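# Place three loose gears on furnace tray, small end up

## Task

Move each of the three loose gears onto an unoccupied spot on the furnace tray so that its smaller end faces upward, and finish with both grippers released from them.

## Robot and tools

Robot and frame. Two arms, left_arm and right_arm, each with a parallel two-finger gripper. All poses are given in one shared scene frame: origin on the table surface midway between the arms, +x pointing out across the table, +z up, and left_arm sitting on the +y side. The names left/right do not refer to image sides. Base of left_arm is at (+0.043, +0.307, 0) m with quat_wxyz (+0.996, 0, 0, +0.086); right_arm base is at (+0.046, -0.240, 0) m with quat_wxyz (+0.999, 0, 0, -0.054). In each gripper's own frame the fingers extend along +z and close along y. The reported end_effector_position is the spot between the finger pads, roughly 1 cm short of the fingertips. Joint ranges (rad), base to hand: waist -2.880..2.880, shoulder 0.000..3.142, elbow 0.000..3.019, wrist pitch -1.693..1.571, wrist yaw -1.571..1.571, wrist roll -2.094..2.094.

The 14-number row. Every motion command uses one flat list of 14 numbers covering both arms: dx, dy, dz, rx, ry, rz, opening for left_arm, followed by the same seven for right_arm. All values lie in [-1, 1]. dx..rz are relative offsets, not poses: they are measured from that gripper's pose in the most recent result that showed it (before any such result in the scene, and for any later call within the same reply, from wherever the hand is when the command starts), and they are expressed along the gripper's own axes. Scale: 1.0 equals 0.6 m for translation or 180 degrees for rotation; rx, ry, rz form a single rotation vector. The opening is absolute: +1 fully open (0.094 m), -1 closed. Sending zeros is not a pause; it pulls the hand back to the reference pose.

execute_actions. Argument actions is a list with zero or one entry. An empty list just reports the state. An action entry has rows (1 to 15 rows of 14 numbers) and optional steps (1 to 15, default 15); each step lasts 1/30 s, each row is applied for one step, and the final row repeats if rows run out. Each row is measured from the same reference pose, not from the previous row. A wait entry is {"steps": n} with n up to 300, counted from the last result, so your reply time is included. Optional pictures (boolean) turns camera images on or off. A rejected call sends nothing.

move. Argument target is one 14-number row as above; speed is the top path speed in m/s, 0.002 to 0.5, default 0.25 (rotation limited to twice that in rad/s). Each hand follows a straight path to its target, both finishing together, lasting 0.5 to 10 s (cut off at 10 s). Hands turn the shorter way. No collision avoidance with objects or the other arm, and hands may lag, wander or overshoot the speed, particularly near full reach. Openings are sent at the start. The result adds a move: line with the ending (done, off_target, moving, held, fault) and any limits (paced = pose was clipped; held = some steps were blocked, after which the arm may jump fast), plus each hand's distance to its target.

wait. Argument seconds, 0 to 10; nothing new is commanded.

zoom_image. camera is one of cam_high, cam_low, cam_left_wrist, cam_right_wrist (all 504x504); region is [x0, y0, x1, y1] in pixels from the top-left, at most 504 by 504.

read_manual. Optional section, only "licences"; returns licence text, no motion.

finished_scene. Replying with no tool call ends everything.

Reading results. The state line gives each arm's end_effector_position (m) and end_effector_quat_wxyz; printed positions can be off, more so at long reach. grip_measured is the measured finger opening on the command scale; the last Joint positions value is the opening in metres. A Hand target line shows where the controller is currently driving each hand. HELD marks steps where your command was partly withheld; pose unreachable means the clearance check altered or blocked that arm. Joint torques are raw drive outputs with offsets and noise. MOTOR HOT warns from 85 °C; at 100 °C an OVER-TEMPERATURE FAULT drops that arm. FAULT lines report stops.

Motion behaviour. Each step the commanded pose is clipped to within 70 mm and 16 degrees of the measured pose, so far targets need several actions; after an action the arm only continues to its last clipped pose. Position wins over orientation when both cannot be met. Arms tend to finish a centimetre or more too low and can keep sinking on zero offsets: to hold an arm still, send the correction back to its desired pose in the first call of a reply and zeros afterwards, raising the aim if it still sags, and always send the opening it should keep.

Gripping. To hold a gear, command an opening about 0.03 below grip_measured; smaller differences grip more lightly. Pad force tops out near 50 to 62 N, less for very thin parts. Readings can be off by about 1 mm per gripper.

Avoid: knocking or placing anything off the table (task fails), arms striking or pressing each other, dropping or slamming gears, fast contact or targets set deep past a surface, and holding loads long enough to overheat motors. Occasional external tugs on held parts or pushes on loose objects can happen. Robot time and reply time both count, and smooth, low-effort motion is preferred.

Each tool is called as name(argument=value, ...), one argument or row to a line, values as JSON.

## Session

execute_actions(
  actions=[],
)

Scene clock: 0.00 s of 6000.00 s.
left_arm: end_effector_position=(+0.1538, +0.7039, +0.2368) grip_measured=+1.000 end_effector_quat_wxyz=(+0.709, -0.328, +0.614, -0.113) | right_arm: end_effector_position=(+0.3922, +0.0080, +0.2696) grip_measured=+1.000 end_effector_quat_wxyz=(+0.004, -0.578, +0.815, -0.032)
Joint positions: left_arm=[ 1.552  1.416  0.529  1.058  1.389 -0.816  0.094] | right_arm=[ 0.757  1.447  1.448 -1.567  0.063 -0.585  0.094]
Joint velocities: left_arm=[-0.005 -0.005 -0.007  0.002 -0.007 -0.037  0.   ] | right_arm=[-0.015 -0.005 -0.007  0.012 -0.066 -0.022  0.   ]
Joint torques (N m, as the arm reports them, + toward a larger angle): no reading
Motor temperatures (°C, as the motors report them): left_arm=[29 31 26 28 29 30] | right_arm=[27 29 27 30 29 26]
Hand target (left_arm): +0.153, +0.709, +0.245; +0.712, -0.319, +0.617, -0.105
Hand target (right_arm): +0.398, +0.012, +0.285; +0.023, -0.578, +0.815, -0.031

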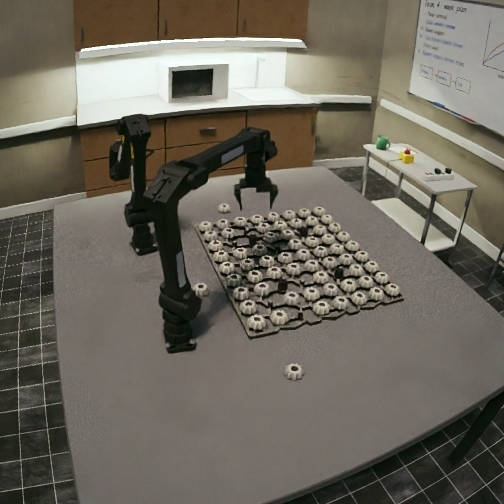

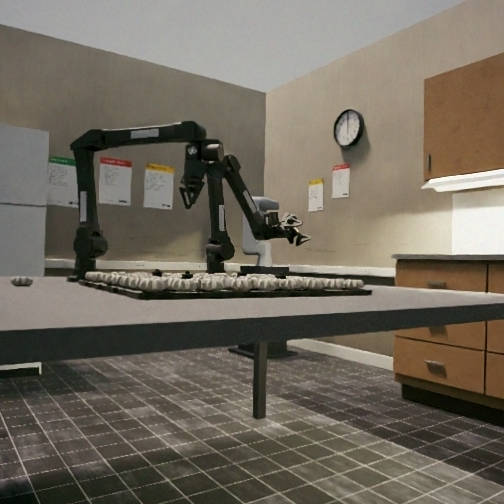

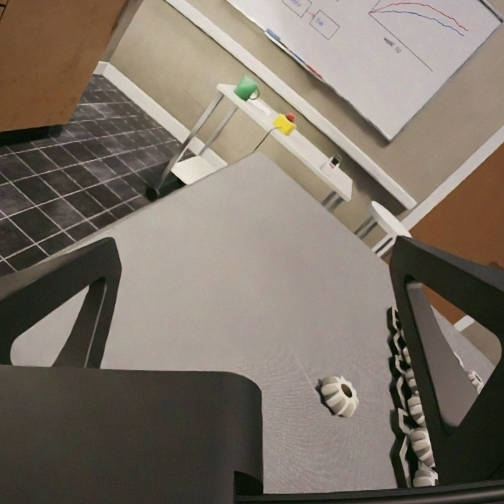

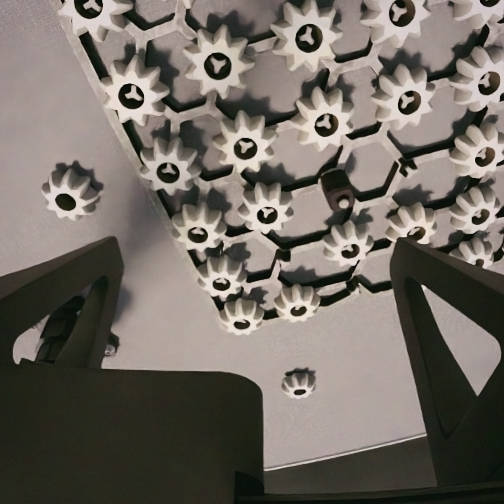

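zoom_image(
  camera="cam_high",
  region=[150, 180, 420, 400],
)

zoom_image(
  camera="cam_right_wrist",
  region=[0, 0, 504, 420],
)

zoom_image(
  camera="cam_low",
  region=[0, 240, 400, 320],
)

Region (150, 180, 420, 400) of cam_high's 504x504 image, scaled by 1.867, with more detail than that image has; it fills the top 411 rows of this view, and the rest is white.

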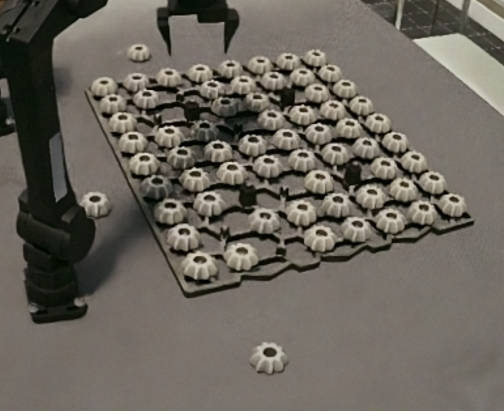

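Region (0, 0, 504, 420) of cam_right_wrist's 504x504 image, scaled by 1.000.

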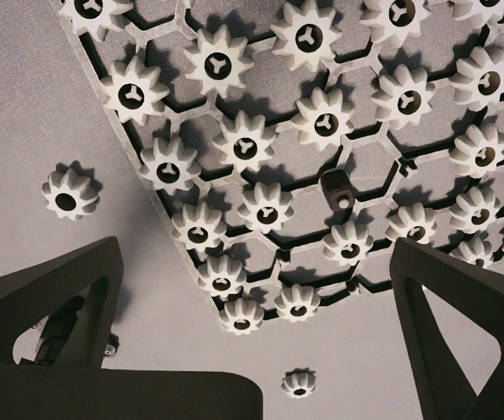

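Region (0, 240, 400, 320) of cam_low's 504x504 image, scaled by 1.260, with more detail than that image has; it fills the top 101 rows of this view, and the rest is white.

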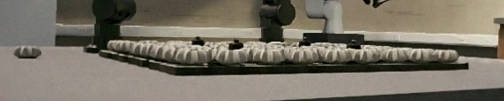

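move(
  target=[0.447,-0.332,0.35,-0.418,0.303,-0.145,1, 0.177,0.312,0.25,0,0,0,1],
  speed=0.25,
)

Scene clock: 25.60 s of 6000.00 s.
left_arm: end_effector_position=(+0.4401, +0.4680, +0.1354) grip_measured=+1.000 end_effector_quat_wxyz=(-0.020, -0.704, +0.710, +0.003) | right_arm: end_effector_position=(+0.1857, -0.0456, +0.1120) grip_measured=+1.000 end_effector_quat_wxyz=(-0.011, -0.580, +0.814, -0.037)
Joint positions: left_arm=[ 0.219  1.541  1.194 -1.262  0.01  -1.172  0.094] | right_arm=[ 1.103  1.054  0.69  -1.254  0.061 -0.243  0.094]
Joint velocities: left_arm=[-0.015 -0.015  0.002 -0.017  0.022 -0.037  0.   ] | right_arm=[ 0.005 -0.005  0.007 -0.012  0.007 -0.022  0.   ]
Joint torques (N m, as the arm reports them, + toward a larger angle): left_arm=[  0.53 -10.96  11.1   -0.31   0.02  -0.12] | right_arm=[ 1.71 -4.36  6.7   1.12  0.04  0.19]
Motor temperatures (°C, as the motors report them): left_arm=[29 31 29 28 29 30] | right_arm=[27 30 30 30 29 26]
Hand target (left_arm): +0.457, +0.474, +0.153; +0.003, +0.708, -0.706, +0.005
Hand target (right_arm): +0.185, -0.042, +0.114; +0.001, -0.578, +0.815, -0.032
Off the commanded pose (left_arm): 0.024 m, 2 deg.
Off the commanded pose (right_arm): 0.008 m, 2 deg.
After step 90, 18.70 s passed at rest.
move: off_target (left_arm)

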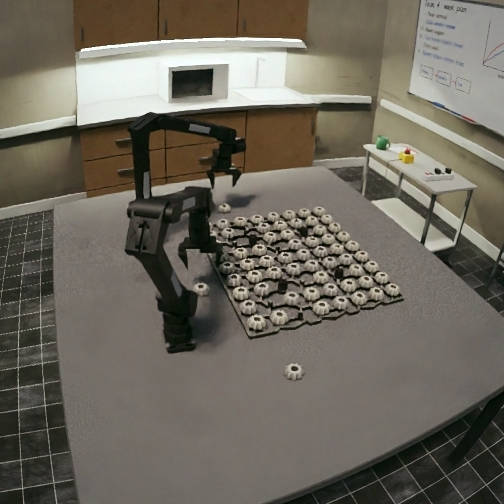

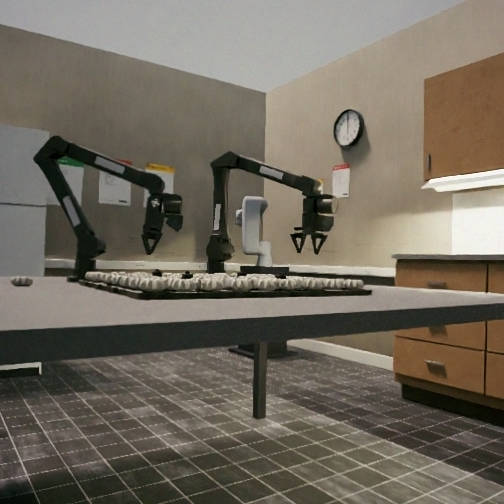

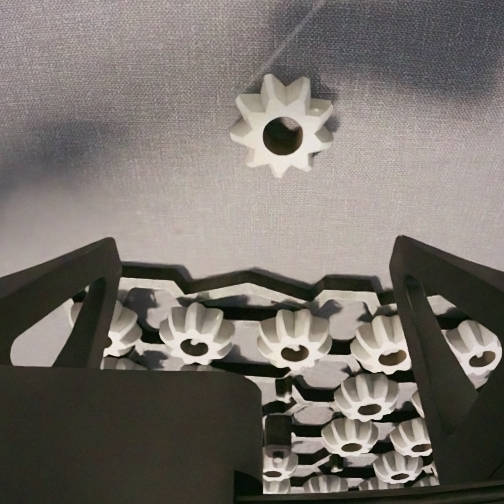

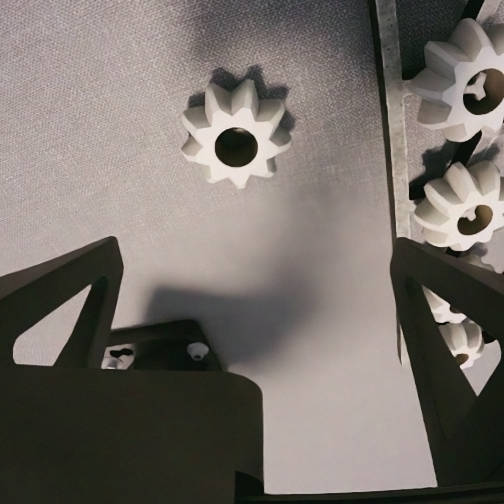

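move(
  target=[-0.006,-0.024,0.135,0.010,-0.008,0,1, -0.007,0.014,0.10,-0.015,-0.019,0,1],
  speed=0.15,
)

Scene clock: 34.10 s of 6000.00 s.
left_arm: end_effector_position=(+0.4483, +0.4728, +0.0562) grip_measured=+1.000 end_effector_quat_wxyz=(-0.004, -0.705, +0.709, +0.001) | right_arm: end_effector_position=(+0.1777, -0.0460, +0.0535) grip_measured=+1.000 end_effector_quat_wxyz=(-0.004, -0.580, +0.815, -0.004)
Joint positions: left_arm=[ 0.219  1.638  1.082 -1.023  0.002 -1.174  0.094] | right_arm=[ 1.088  1.102  0.552 -1.031  0.004 -0.257  0.094]
Joint velocities: left_arm=[ 0.015 -0.005 -0.002  0.002  0.037  0.022  0.   ] | right_arm=[ 0.005 -0.005  0.012 -0.002 -0.007 -0.007  0.   ]
Joint torques (N m, as the arm reports them, + toward a larger angle): left_arm=[ -0.33 -12.08   6.88   0.8   -0.16  -0.08] | right_arm=[-0.3  -2.83  6.21  1.05 -0.05 -0.02]
Motor temperatures (°C, as the motors report them): left_arm=[29 31 31 28 29 30] | right_arm=[27 30 30 30 29 26]
Hand target (left_arm): +0.452, +0.471, +0.054; -0.000, +0.704, -0.710, -0.001
Hand target (right_arm): +0.181, -0.045, +0.052; +0.000, -0.581, +0.814, -0.001
Off the commanded pose (left_arm): 0.005 m, 1 deg.
Off the commanded pose (right_arm): 0.004 m, 1 deg.
After step 90, 4.53 s passed at rest.
move: done

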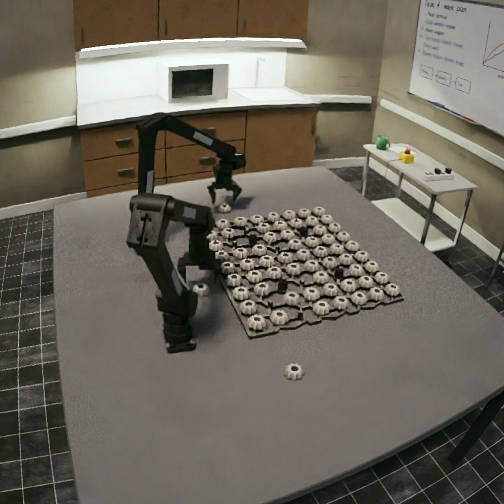

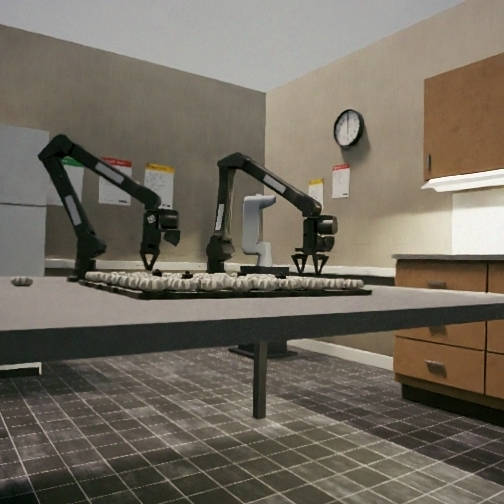

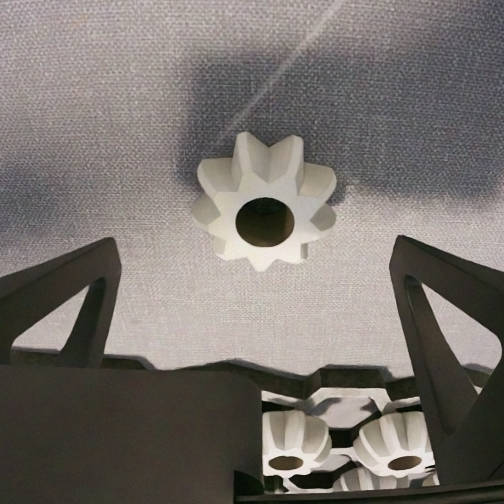

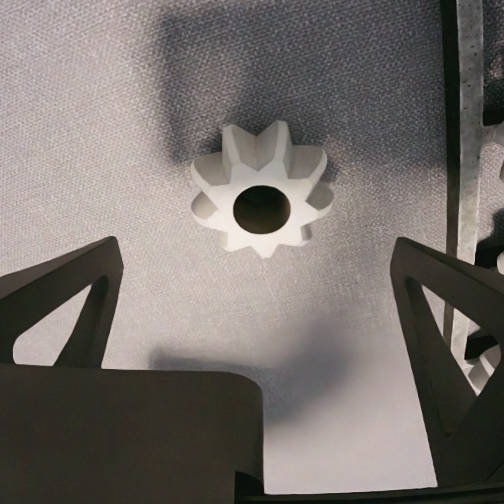

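move(
  target=[0.005,-0.006,0.068,0,0,0,1, -0.002,-0.003,0.063,0,0,0,1],
  speed=0.08,
)

move(
  target=[0,0,0,0,0,0,0.1, 0,0,0,0,0,0,0.1],
  speed=0.05,
)

Scene clock: 37.93 s of 6000.00 s.
left_arm: end_effector_position=(+0.4496, +0.4734, +0.0208) grip_measured=+1.000 end_effector_quat_wxyz=(-0.004, -0.705, +0.709, +0.001) | right_arm: end_effector_position=(+0.1772, -0.0468, +0.0181) grip_measured=+1.000 end_effector_quat_wxyz=(-0.008, -0.580, +0.814, -0.005)
Joint positions: left_arm=[ 0.219  1.697  1.047 -0.93   0.002 -1.174  0.094] | right_arm=[ 1.088  1.188  0.497 -0.898  0.004 -0.258  0.094]
Joint velocities: left_arm=[-0.024 -0.005 -0.002  0.012 -0.007 -0.007  0.   ] | right_arm=[ 0.015 -0.015 -0.022  0.002 -0.066 -0.081  0.   ]
Joint torques (N m, as the arm reports them, + toward a larger angle): left_arm=[ -0.26 -11.27   6.24   0.64  -0.06  -0.1 ] | right_arm=[ 0.36 -3.6   5.42  1.09  0.08 -0.01]
Motor temperatures (°C, as the motors report them): left_arm=[29 31 30 28 29 30] | right_arm=[27 30 30 30 29 26]
Hand target (left_arm): +0.452, +0.470, +0.016; +0.004, +0.705, -0.709, -0.001
Hand target (right_arm): +0.180, -0.047, +0.016; -0.004, -0.580, +0.815, -0.004
Off the commanded pose (left_arm): 0.007 m, 0 deg.
Off the commanded pose (right_arm): 0.004 m, 0 deg.
move: done

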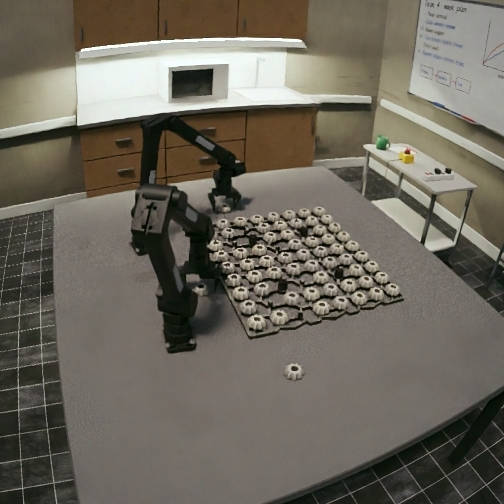

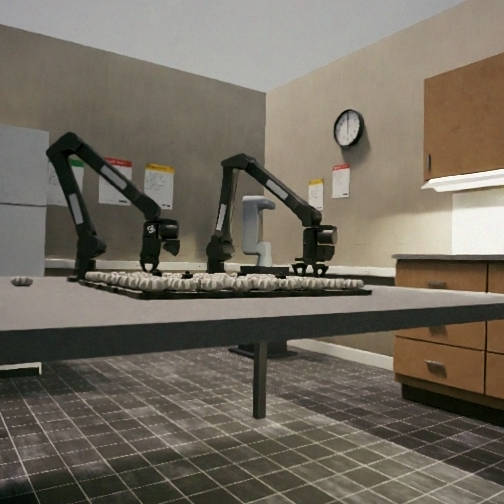

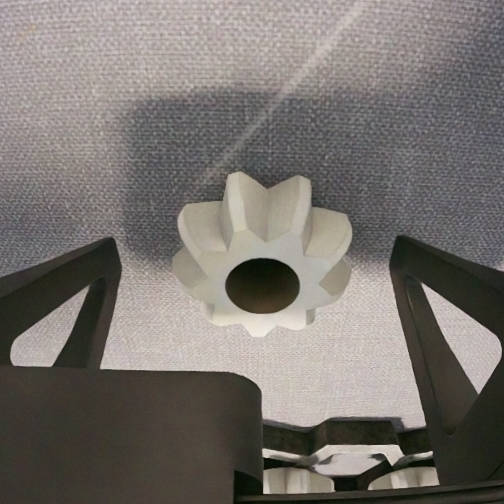

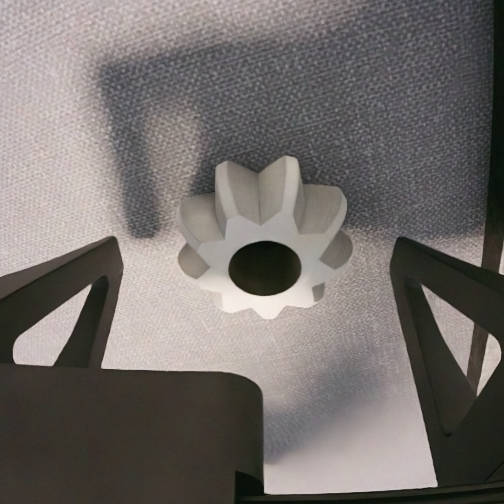

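Scene clock: 38.43 s of 6000.00 s.
left_arm: end_effector_position=(+0.4497, +0.4734, +0.0208) grip_measured=+0.197 end_effector_quat_wxyz=(-0.004, -0.705, +0.709, +0.001) | right_arm: end_effector_position=(+0.1772, -0.0468, +0.0181) grip_measured=+0.196 end_effector_quat_wxyz=(-0.008, -0.580, +0.814, -0.005)
Joint positions: left_arm=[ 0.219  1.697  1.047 -0.929  0.002 -1.174  0.056] | right_arm=[ 1.088  1.188  0.497 -0.898  0.004 -0.258  0.056]
Joint velocities: left_arm=[-0.024  0.005  0.002  0.002  0.037  0.066 -0.001] | right_arm=[-0.005 -0.015 -0.007  0.007 -0.022 -0.037  0.   ]
Joint torques (N m, as the arm reports them, + toward a larger angle): left_arm=[  0.41 -12.84   6.38   0.2   -0.06  -0.02] | right_arm=[ 1.21 -3.91  5.7   0.59  0.1   0.13]
Motor temperatures (°C, as the motors report them): left_arm=[29 31 30 28 29 30] | right_arm=[27 30 30 30 29 26]
Hand target (left_arm): +0.450, +0.473, +0.021; +0.004, +0.705, -0.709, -0.001
Hand target (right_arm): +0.177, -0.047, +0.018; -0.008, -0.580, +0.814, -0.005
Off the commanded pose (left_arm): 0.000 m, 0 deg.
Off the commanded pose (right_arm): 0.000 m, 0 deg.
move: done

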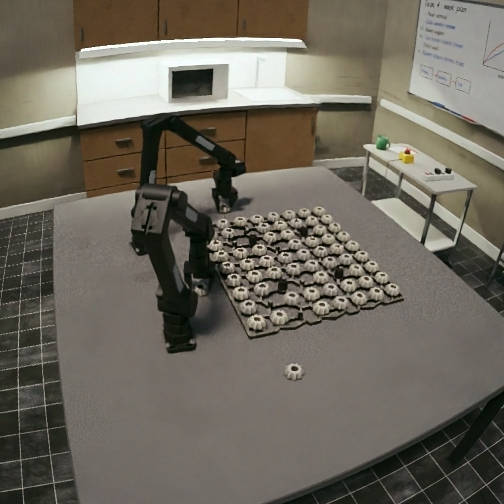

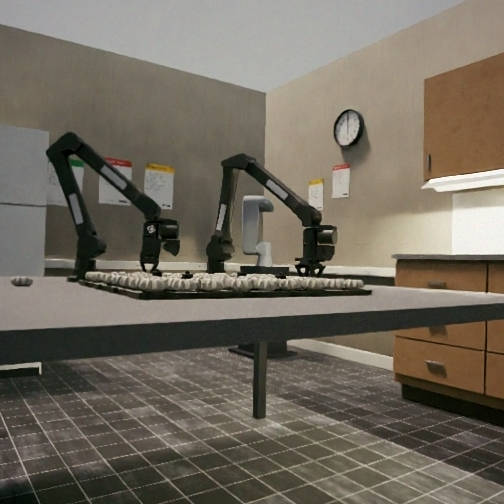

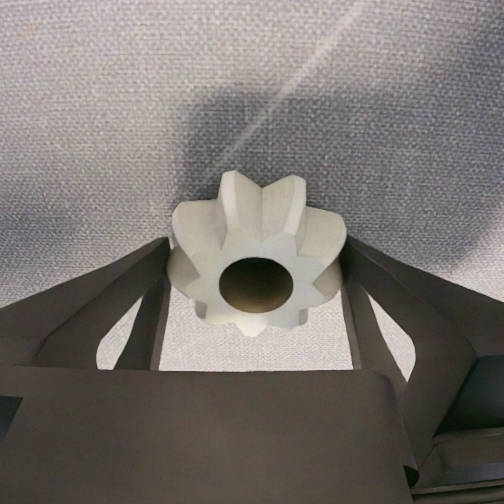

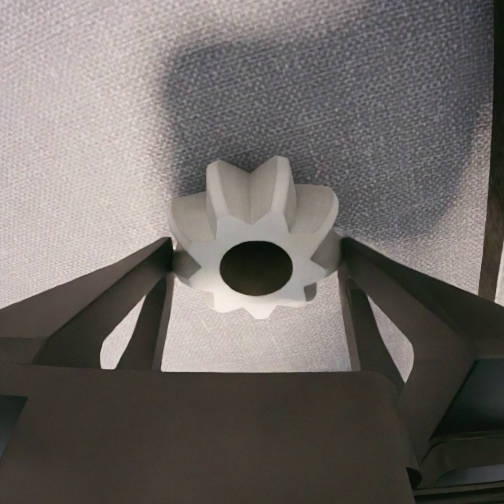

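move(
  target=[0,0,-0.12,0,0,0,0.14, 0,0,-0.12,0,0,0,0.14],
  speed=0.15,
)

move(
  target=[0.39,-0.025,-0.13,0,0,0,0.14, 0.112,-0.388,-0.13,0,0,0,0.14],
  speed=0.2,
)

Scene clock: 57.43 s of 6000.00 s.
left_arm: end_effector_position=(+0.4268, +0.4640, +0.0656) grip_measured=+0.197 end_effector_quat_wxyz=(-0.034, -0.705, +0.709, +0.013) | right_arm: end_effector_position=(+0.1639, -0.0667, +0.0642) grip_measured=+0.196 end_effector_quat_wxyz=(-0.038, -0.580, +0.814, -0.016)
Joint positions: left_arm=[ 0.219  1.609  1.072 -1.106  0.002 -1.174  0.056] | right_arm=[ 1.088  1.06   0.554 -1.149  0.004 -0.258  0.056]
Joint velocities: left_arm=[-0.005 -0.005 -0.017  0.022  0.022  0.022 -0.001] | right_arm=[-0.005 -0.005  0.007 -0.017 -0.037 -0.037 -0.   ]
Joint torques (N m, as the arm reports them, + toward a larger angle): left_arm=[  0.33 -13.33  10.76  -0.43  -0.06  -0.04] | right_arm=[ 1.36 -4.12 10.62  0.01  0.04  0.11]
Motor temperatures (°C, as the motors report them): left_arm=[29 32 29 28 29 30] | right_arm=[27 30 29 30 29 26]
Hand target (left_arm): +0.449, +0.472, +0.093; +0.004, +0.705, -0.709, -0.000
Hand target (right_arm): +0.177, -0.045, +0.089; -0.008, -0.580, +0.814, -0.005
Off the commanded pose (left_arm): 0.037 m, 4 deg.
Off the commanded pose (right_arm): 0.036 m, 4 deg.
After step 90, 15.03 s passed at rest.
move: off_target (left_arm, right_arm)

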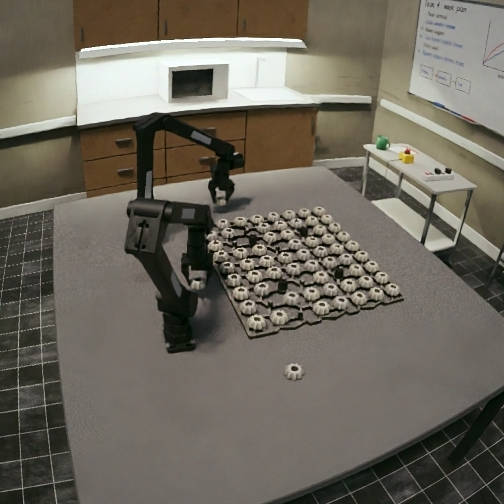

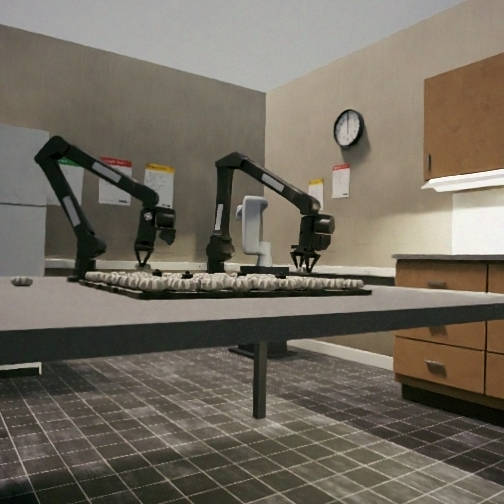

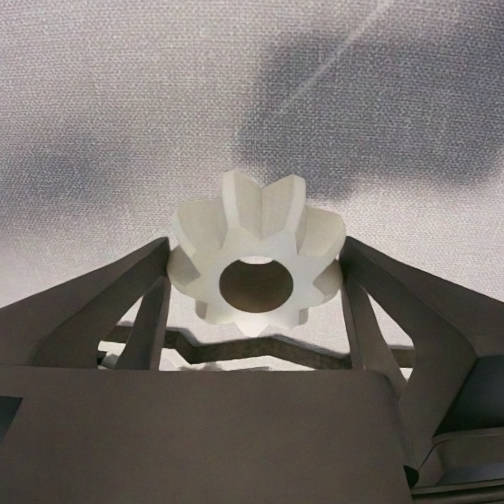

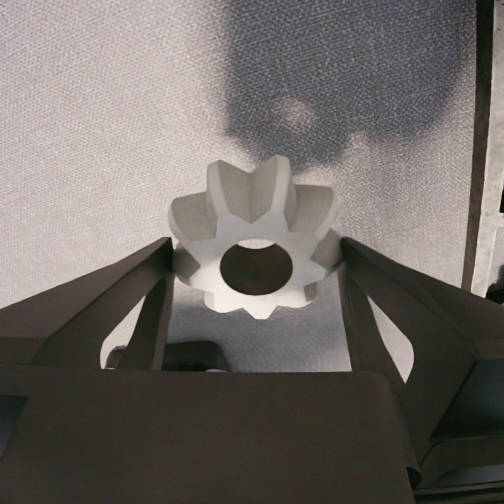

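Scene clock: 59.27 s of 6000.00 s.
left_arm: end_effector_position=(+0.4237, +0.2345, +0.1167) grip_measured=+0.197 end_effector_quat_wxyz=(-0.058, -0.698, +0.713, +0.043) | right_arm: end_effector_position=(+0.3446, -0.2017, +0.1206) grip_measured=+0.196 end_effector_quat_wxyz=(-0.059, -0.576, +0.815, -0.007)
Joint positions: left_arm=[-0.339  1.52   1.11  -1.299  0.044 -1.714  0.056] | right_arm=[ 0.274  1.265  0.869 -1.275  0.063 -1.061  0.056]
Joint velocities: left_arm=[ 0.005 -0.015 -0.007  0.012 -0.066  0.007  0.001] | right_arm=[-0.015 -0.005 -0.022 -0.002  0.022  0.007 -0.   ]
Joint torques (N m, as the arm reports them, + toward a larger angle): left_arm=[  0.62 -12.85  11.33  -0.62  -0.13  -0.14] | right_arm=[ 0.58 -6.13 11.08 -0.02 -0.06 -0.01]
Motor temperatures (°C, as the motors report them): left_arm=[29 32 30 28 29 30] | right_arm=[27 30 30 30 29 26]
Hand target (left_arm): +0.444, +0.234, +0.147; +0.036, +0.705, -0.708, -0.015
Hand target (right_arm): +0.367, -0.198, +0.145; -0.033, -0.580, +0.814, -0.018
Off the commanded pose (left_arm): 0.040 m, 5 deg.
Off the commanded pose (right_arm): 0.031 m, 3 deg.
move: off_target (left_arm, right_arm)

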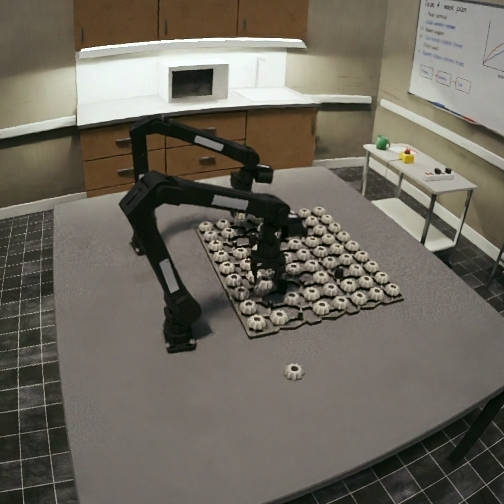

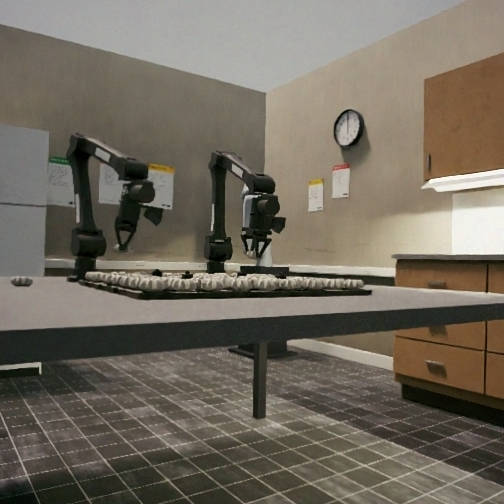

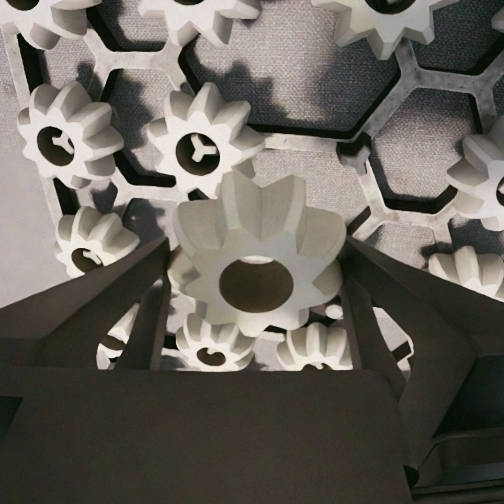

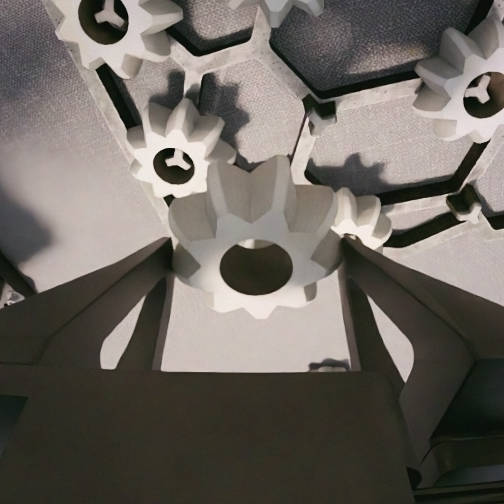

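move(
  target=[-0.003,-0.058,-0.03,0.039,-0.027,0.278,0.14, -0.015,-0.043,-0.03,0.009,-0.037,0.172,0.14],
  speed=0.2,
)

Scene clock: 88.47 s of 6000.00 s.
left_arm: end_effector_position=(+0.4450, +0.2389, +0.1145) grip_measured=+0.197 end_effector_quat_wxyz=(-0.024, -0.336, +0.941, +0.015) | right_arm: end_effector_position=(+0.3532, -0.2001, +0.1194) grip_measured=+0.196 end_effector_quat_wxyz=(-0.031, -0.348, +0.937, +0.006)
Joint positions: left_arm=[-0.339  1.52   1.11  -1.217 -0.003 -0.853  0.056] | right_arm=[ 0.24   1.266  0.869 -1.238  0.002 -0.58   0.056]
Joint velocities: left_arm=[-0.034 -0.015  0.017 -0.007 -0.051 -0.007  0.001] | right_arm=[-0.005 -0.005 -0.002  0.002 -0.007 -0.066  0.   ]
Joint torques (N m, as the arm reports them, + toward a larger angle): left_arm=[  0.38 -12.13   9.38   0.55  -0.04   0.05] | right_arm=[-0.66 -6.45  9.28  1.03 -0.03  0.17]
Motor temperatures (°C, as the motors report them): left_arm=[29 32 33 28 29 30] | right_arm=[27 30 33 30 29 26]
Hand target (left_arm): +0.460, +0.236, +0.130; -0.000, -0.330, +0.944, +0.001
Hand target (right_arm): +0.373, -0.200, +0.137; +0.000, -0.338, +0.941, +0.000
Off the commanded pose (left_arm): 0.022 m, 3 deg.
Off the commanded pose (right_arm): 0.026 m, 4 deg.
After step 90, 23.43 s passed at rest.
move: off_target (left_arm, right_arm)

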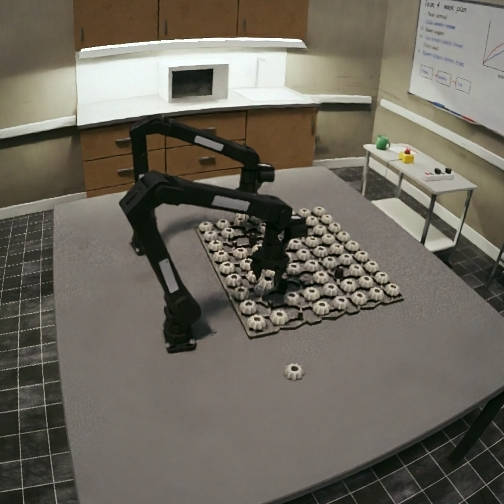

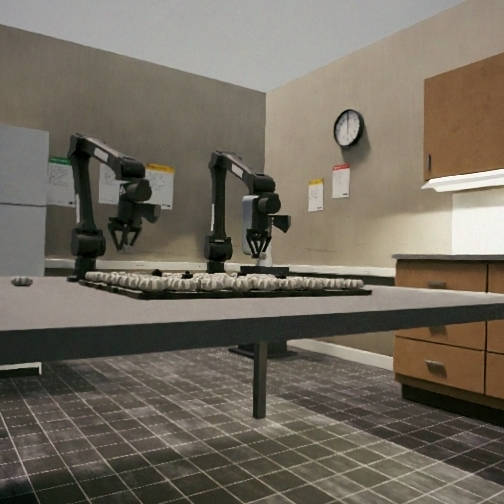

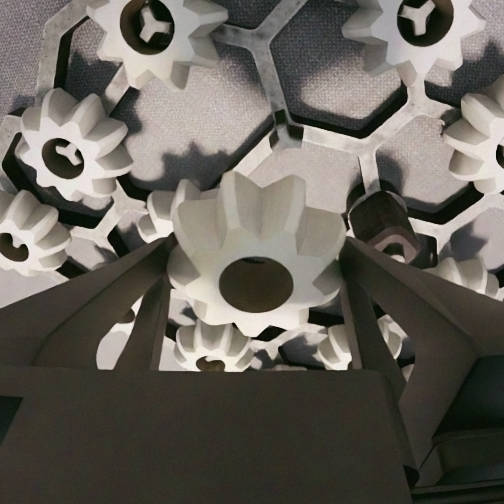

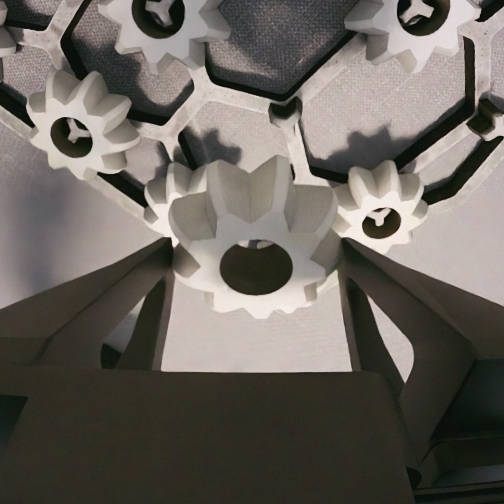

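move(
  target=[-0.021,-0.023,0.081,0.014,-0.011,0,0.14, -0.030,-0.0235,0.088,0.0104,-0.017,0,0.14],
  speed=0.1,
)

Scene clock: 99.03 s of 6000.00 s.
left_arm: end_effector_position=(+0.4552, +0.2372, +0.0620) grip_measured=+0.197 end_effector_quat_wxyz=(-0.009, -0.335, +0.942, +0.006) | right_arm: end_effector_position=(+0.3647, -0.1986, +0.0615) grip_measured=+0.196 end_effector_quat_wxyz=(-0.014, -0.348, +0.937, +0.002)
Joint positions: left_arm=[-0.339  1.591  1.04  -1.041 -0.003 -0.851  0.056] | right_arm=[ 0.24   1.357  0.782 -1.025  0.002 -0.579  0.056]
Joint velocities: left_arm=[-0.015 -0.015  0.002 -0.007 -0.037  0.066  0.   ] | right_arm=[-0.005  0.005  0.012 -0.007 -0.037  0.037  0.   ]
Joint torques (N m, as the arm reports them, + toward a larger angle): left_arm=[  0.68 -11.69   7.4    0.61   0.03  -0.01] | right_arm=[ 0.12 -6.79  6.48  1.25 -0.03 -0.03]
Motor temperatures (°C, as the motors report them): left_arm=[29 32 33 28 29 30] | right_arm=[27 30 32 30 29 26]
Hand target (left_arm): +0.461, +0.237, +0.065; +0.000, -0.336, +0.942, -0.000
Hand target (right_arm): +0.372, -0.200, +0.066; -0.000, -0.349, +0.937, +0.000
Off the commanded pose (left_arm): 0.006 m, 1 deg.
Off the commanded pose (right_arm): 0.009 m, 2 deg.
After step 90, 6.63 s passed at rest.
move: done

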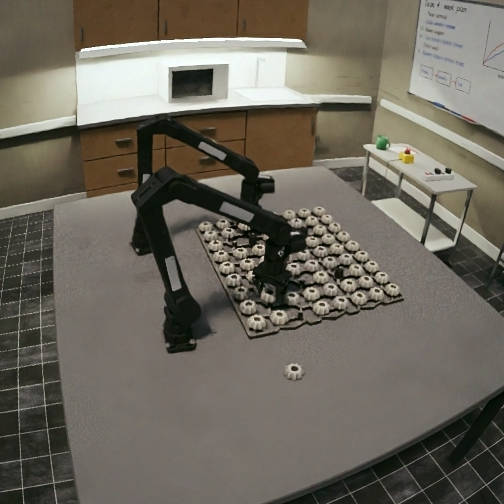

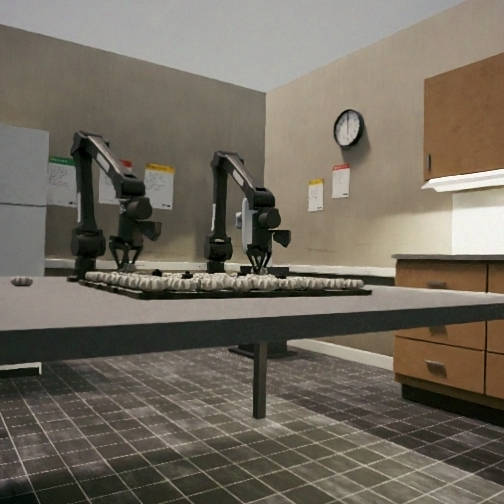

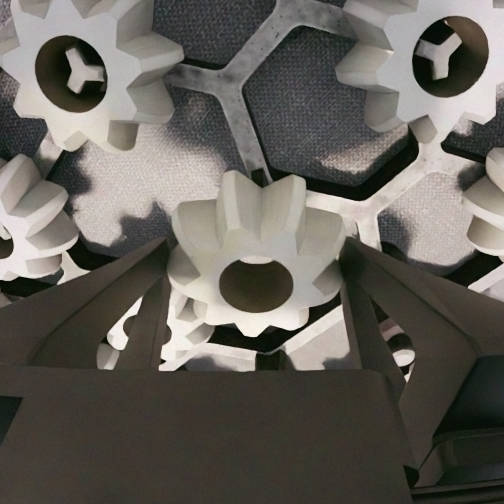

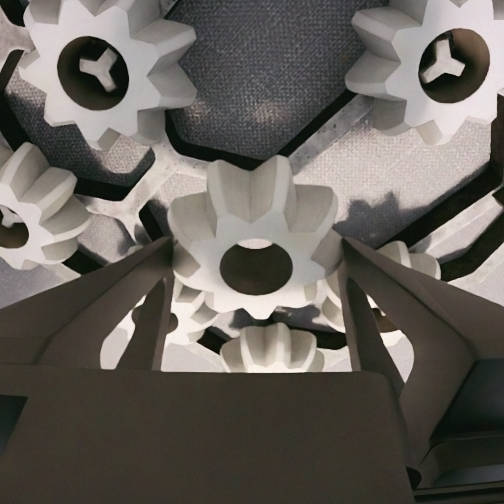

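move(
  target=[-0.0155,-0.0127,0.008,0.011,-0.008,0,0.14, -0.0167,-0.0189,0.008,0.0087,-0.0158,0,0.14],
  speed=0.05,
)

Scene clock: 103.73 s of 6000.00 s.
left_arm: end_effector_position=(+0.4627, +0.2358, +0.0577) grip_measured=+0.197 end_effector_quat_wxyz=(+0.004, -0.335, +0.942, -0.001) | right_arm: end_effector_position=(+0.3739, -0.1988, +0.0551) grip_measured=+0.196 end_effector_quat_wxyz=(+0.004, -0.348, +0.938, -0.001)
Joint positions: left_arm=[-0.339  1.598  1.035 -1.    -0.002 -0.851  0.056] | right_arm=[ 0.235  1.368  0.773 -0.968  0.    -0.583  0.056]
Joint velocities: left_arm=[-0.005 -0.005  0.012  0.007 -0.095  0.007  0.001] | right_arm=[ 0.005 -0.015 -0.017 -0.007  0.007  0.007 -0.001]
Joint torques (N m, as the arm reports them, + toward a larger angle): left_arm=[  0.98 -11.67   6.92   0.73   0.04   0.05] | right_arm=[-0.11 -6.69  6.48  1.15 -0.09 -0.04]
Motor temperatures (°C, as the motors report them): left_arm=[29 32 32 28 29 30] | right_arm=[27 30 32 30 29 26]
Hand target (left_arm): +0.467, +0.237, +0.057; +0.009, -0.335, +0.942, -0.006
Hand target (right_arm): +0.380, -0.201, +0.057; +0.014, -0.348, +0.937, -0.002
Off the commanded pose (left_arm): 0.005 m, 1 deg.
Off the commanded pose (right_arm): 0.006 m, 1 deg.
After step 90, 0.87 s passed at rest.
move: done

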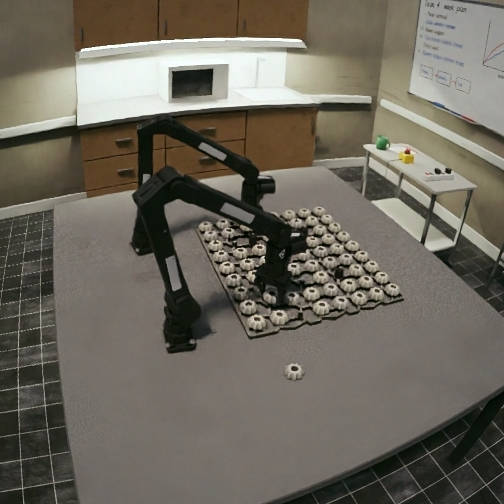

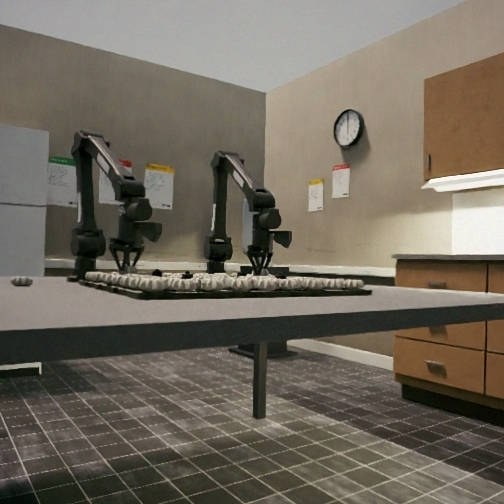

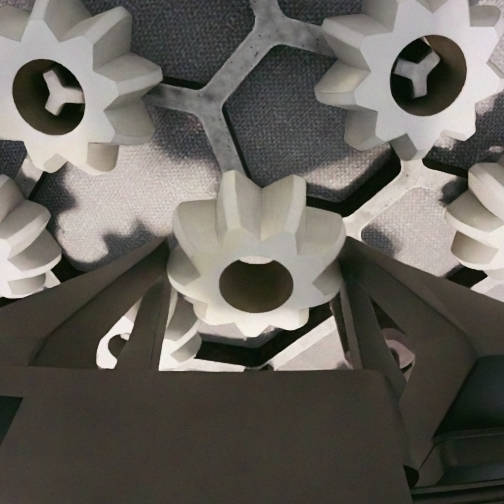

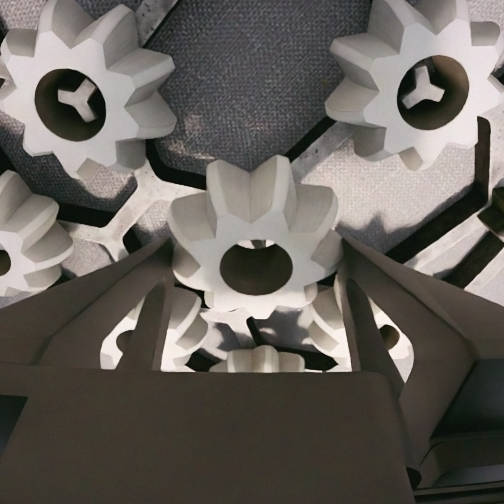

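move(
  target=[-0.0065,0,0.045,0,0,0,0.14, -0.0065,-0.0045,0.043,0.004,-0.006,0,0.14],
  speed=0.03,
)

Scene clock: 113.23 s of 6000.00 s.
left_arm: end_effector_position=(+0.4612, +0.2369, +0.0353) grip_measured=+0.197 end_effector_quat_wxyz=(-0.000, -0.336, +0.942, +0.002) | right_arm: end_effector_position=(+0.3687, -0.2008, +0.0342) grip_measured=+0.196 end_effector_quat_wxyz=(-0.002, -0.348, +0.938, -0.004)
Joint positions: left_arm=[-0.338  1.635  1.012 -0.95  -0.003 -0.851  0.056] | right_arm=[ 0.235  1.4    0.737 -0.91   0.008 -0.583  0.056]
Joint velocities: left_arm=[-0.005 -0.005  0.007  0.002 -0.007 -0.022 -0.   ] | right_arm=[-0.005  0.005  0.002 -0.007 -0.037  0.066  0.001]
Joint torques (N m, as the arm reports them, + toward a larger angle): left_arm=[  0.87 -11.31   6.48   0.99  -0.02   0.05] | right_arm=[ 0.66 -5.71  5.9   2.25 -0.27  0.07]
Motor temperatures (°C, as the motors report them): left_arm=[29 32 31 28 29 30] | right_arm=[27 30 31 30 29 26]
Hand target (left_arm): +0.466, +0.238, +0.031; +0.004, -0.335, +0.942, -0.001
Hand target (right_arm): +0.378, -0.199, +0.030; +0.015, -0.348, +0.938, -0.003
Off the commanded pose (left_arm): 0.007 m, 1 deg.
Off the commanded pose (right_arm): 0.012 m, 2 deg.
After step 90, 5.37 s passed at rest.
move: off_target (right_arm)

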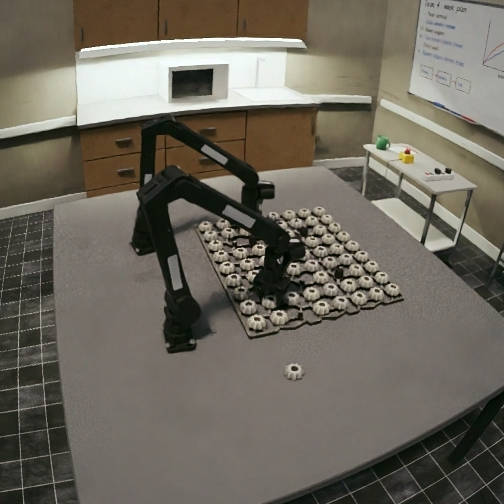

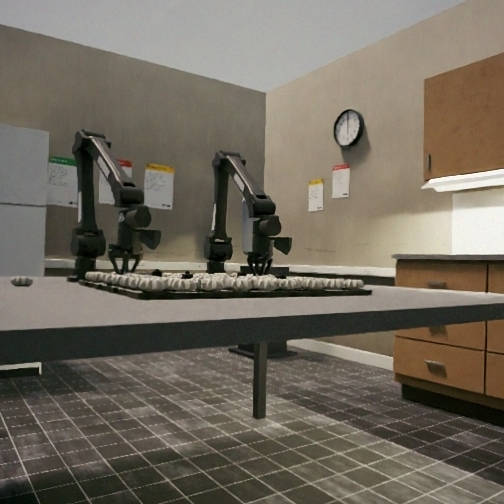

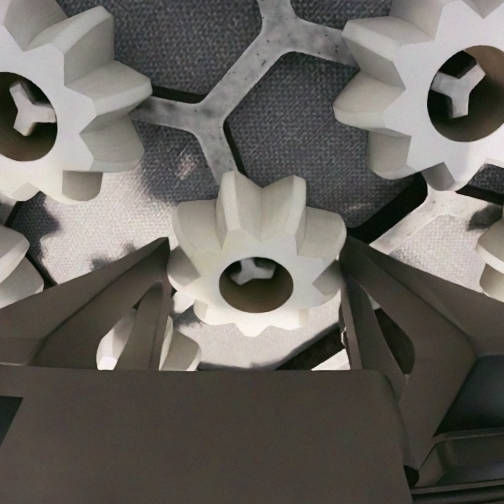

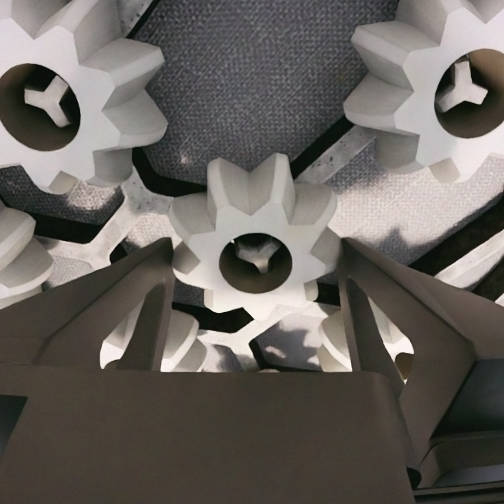

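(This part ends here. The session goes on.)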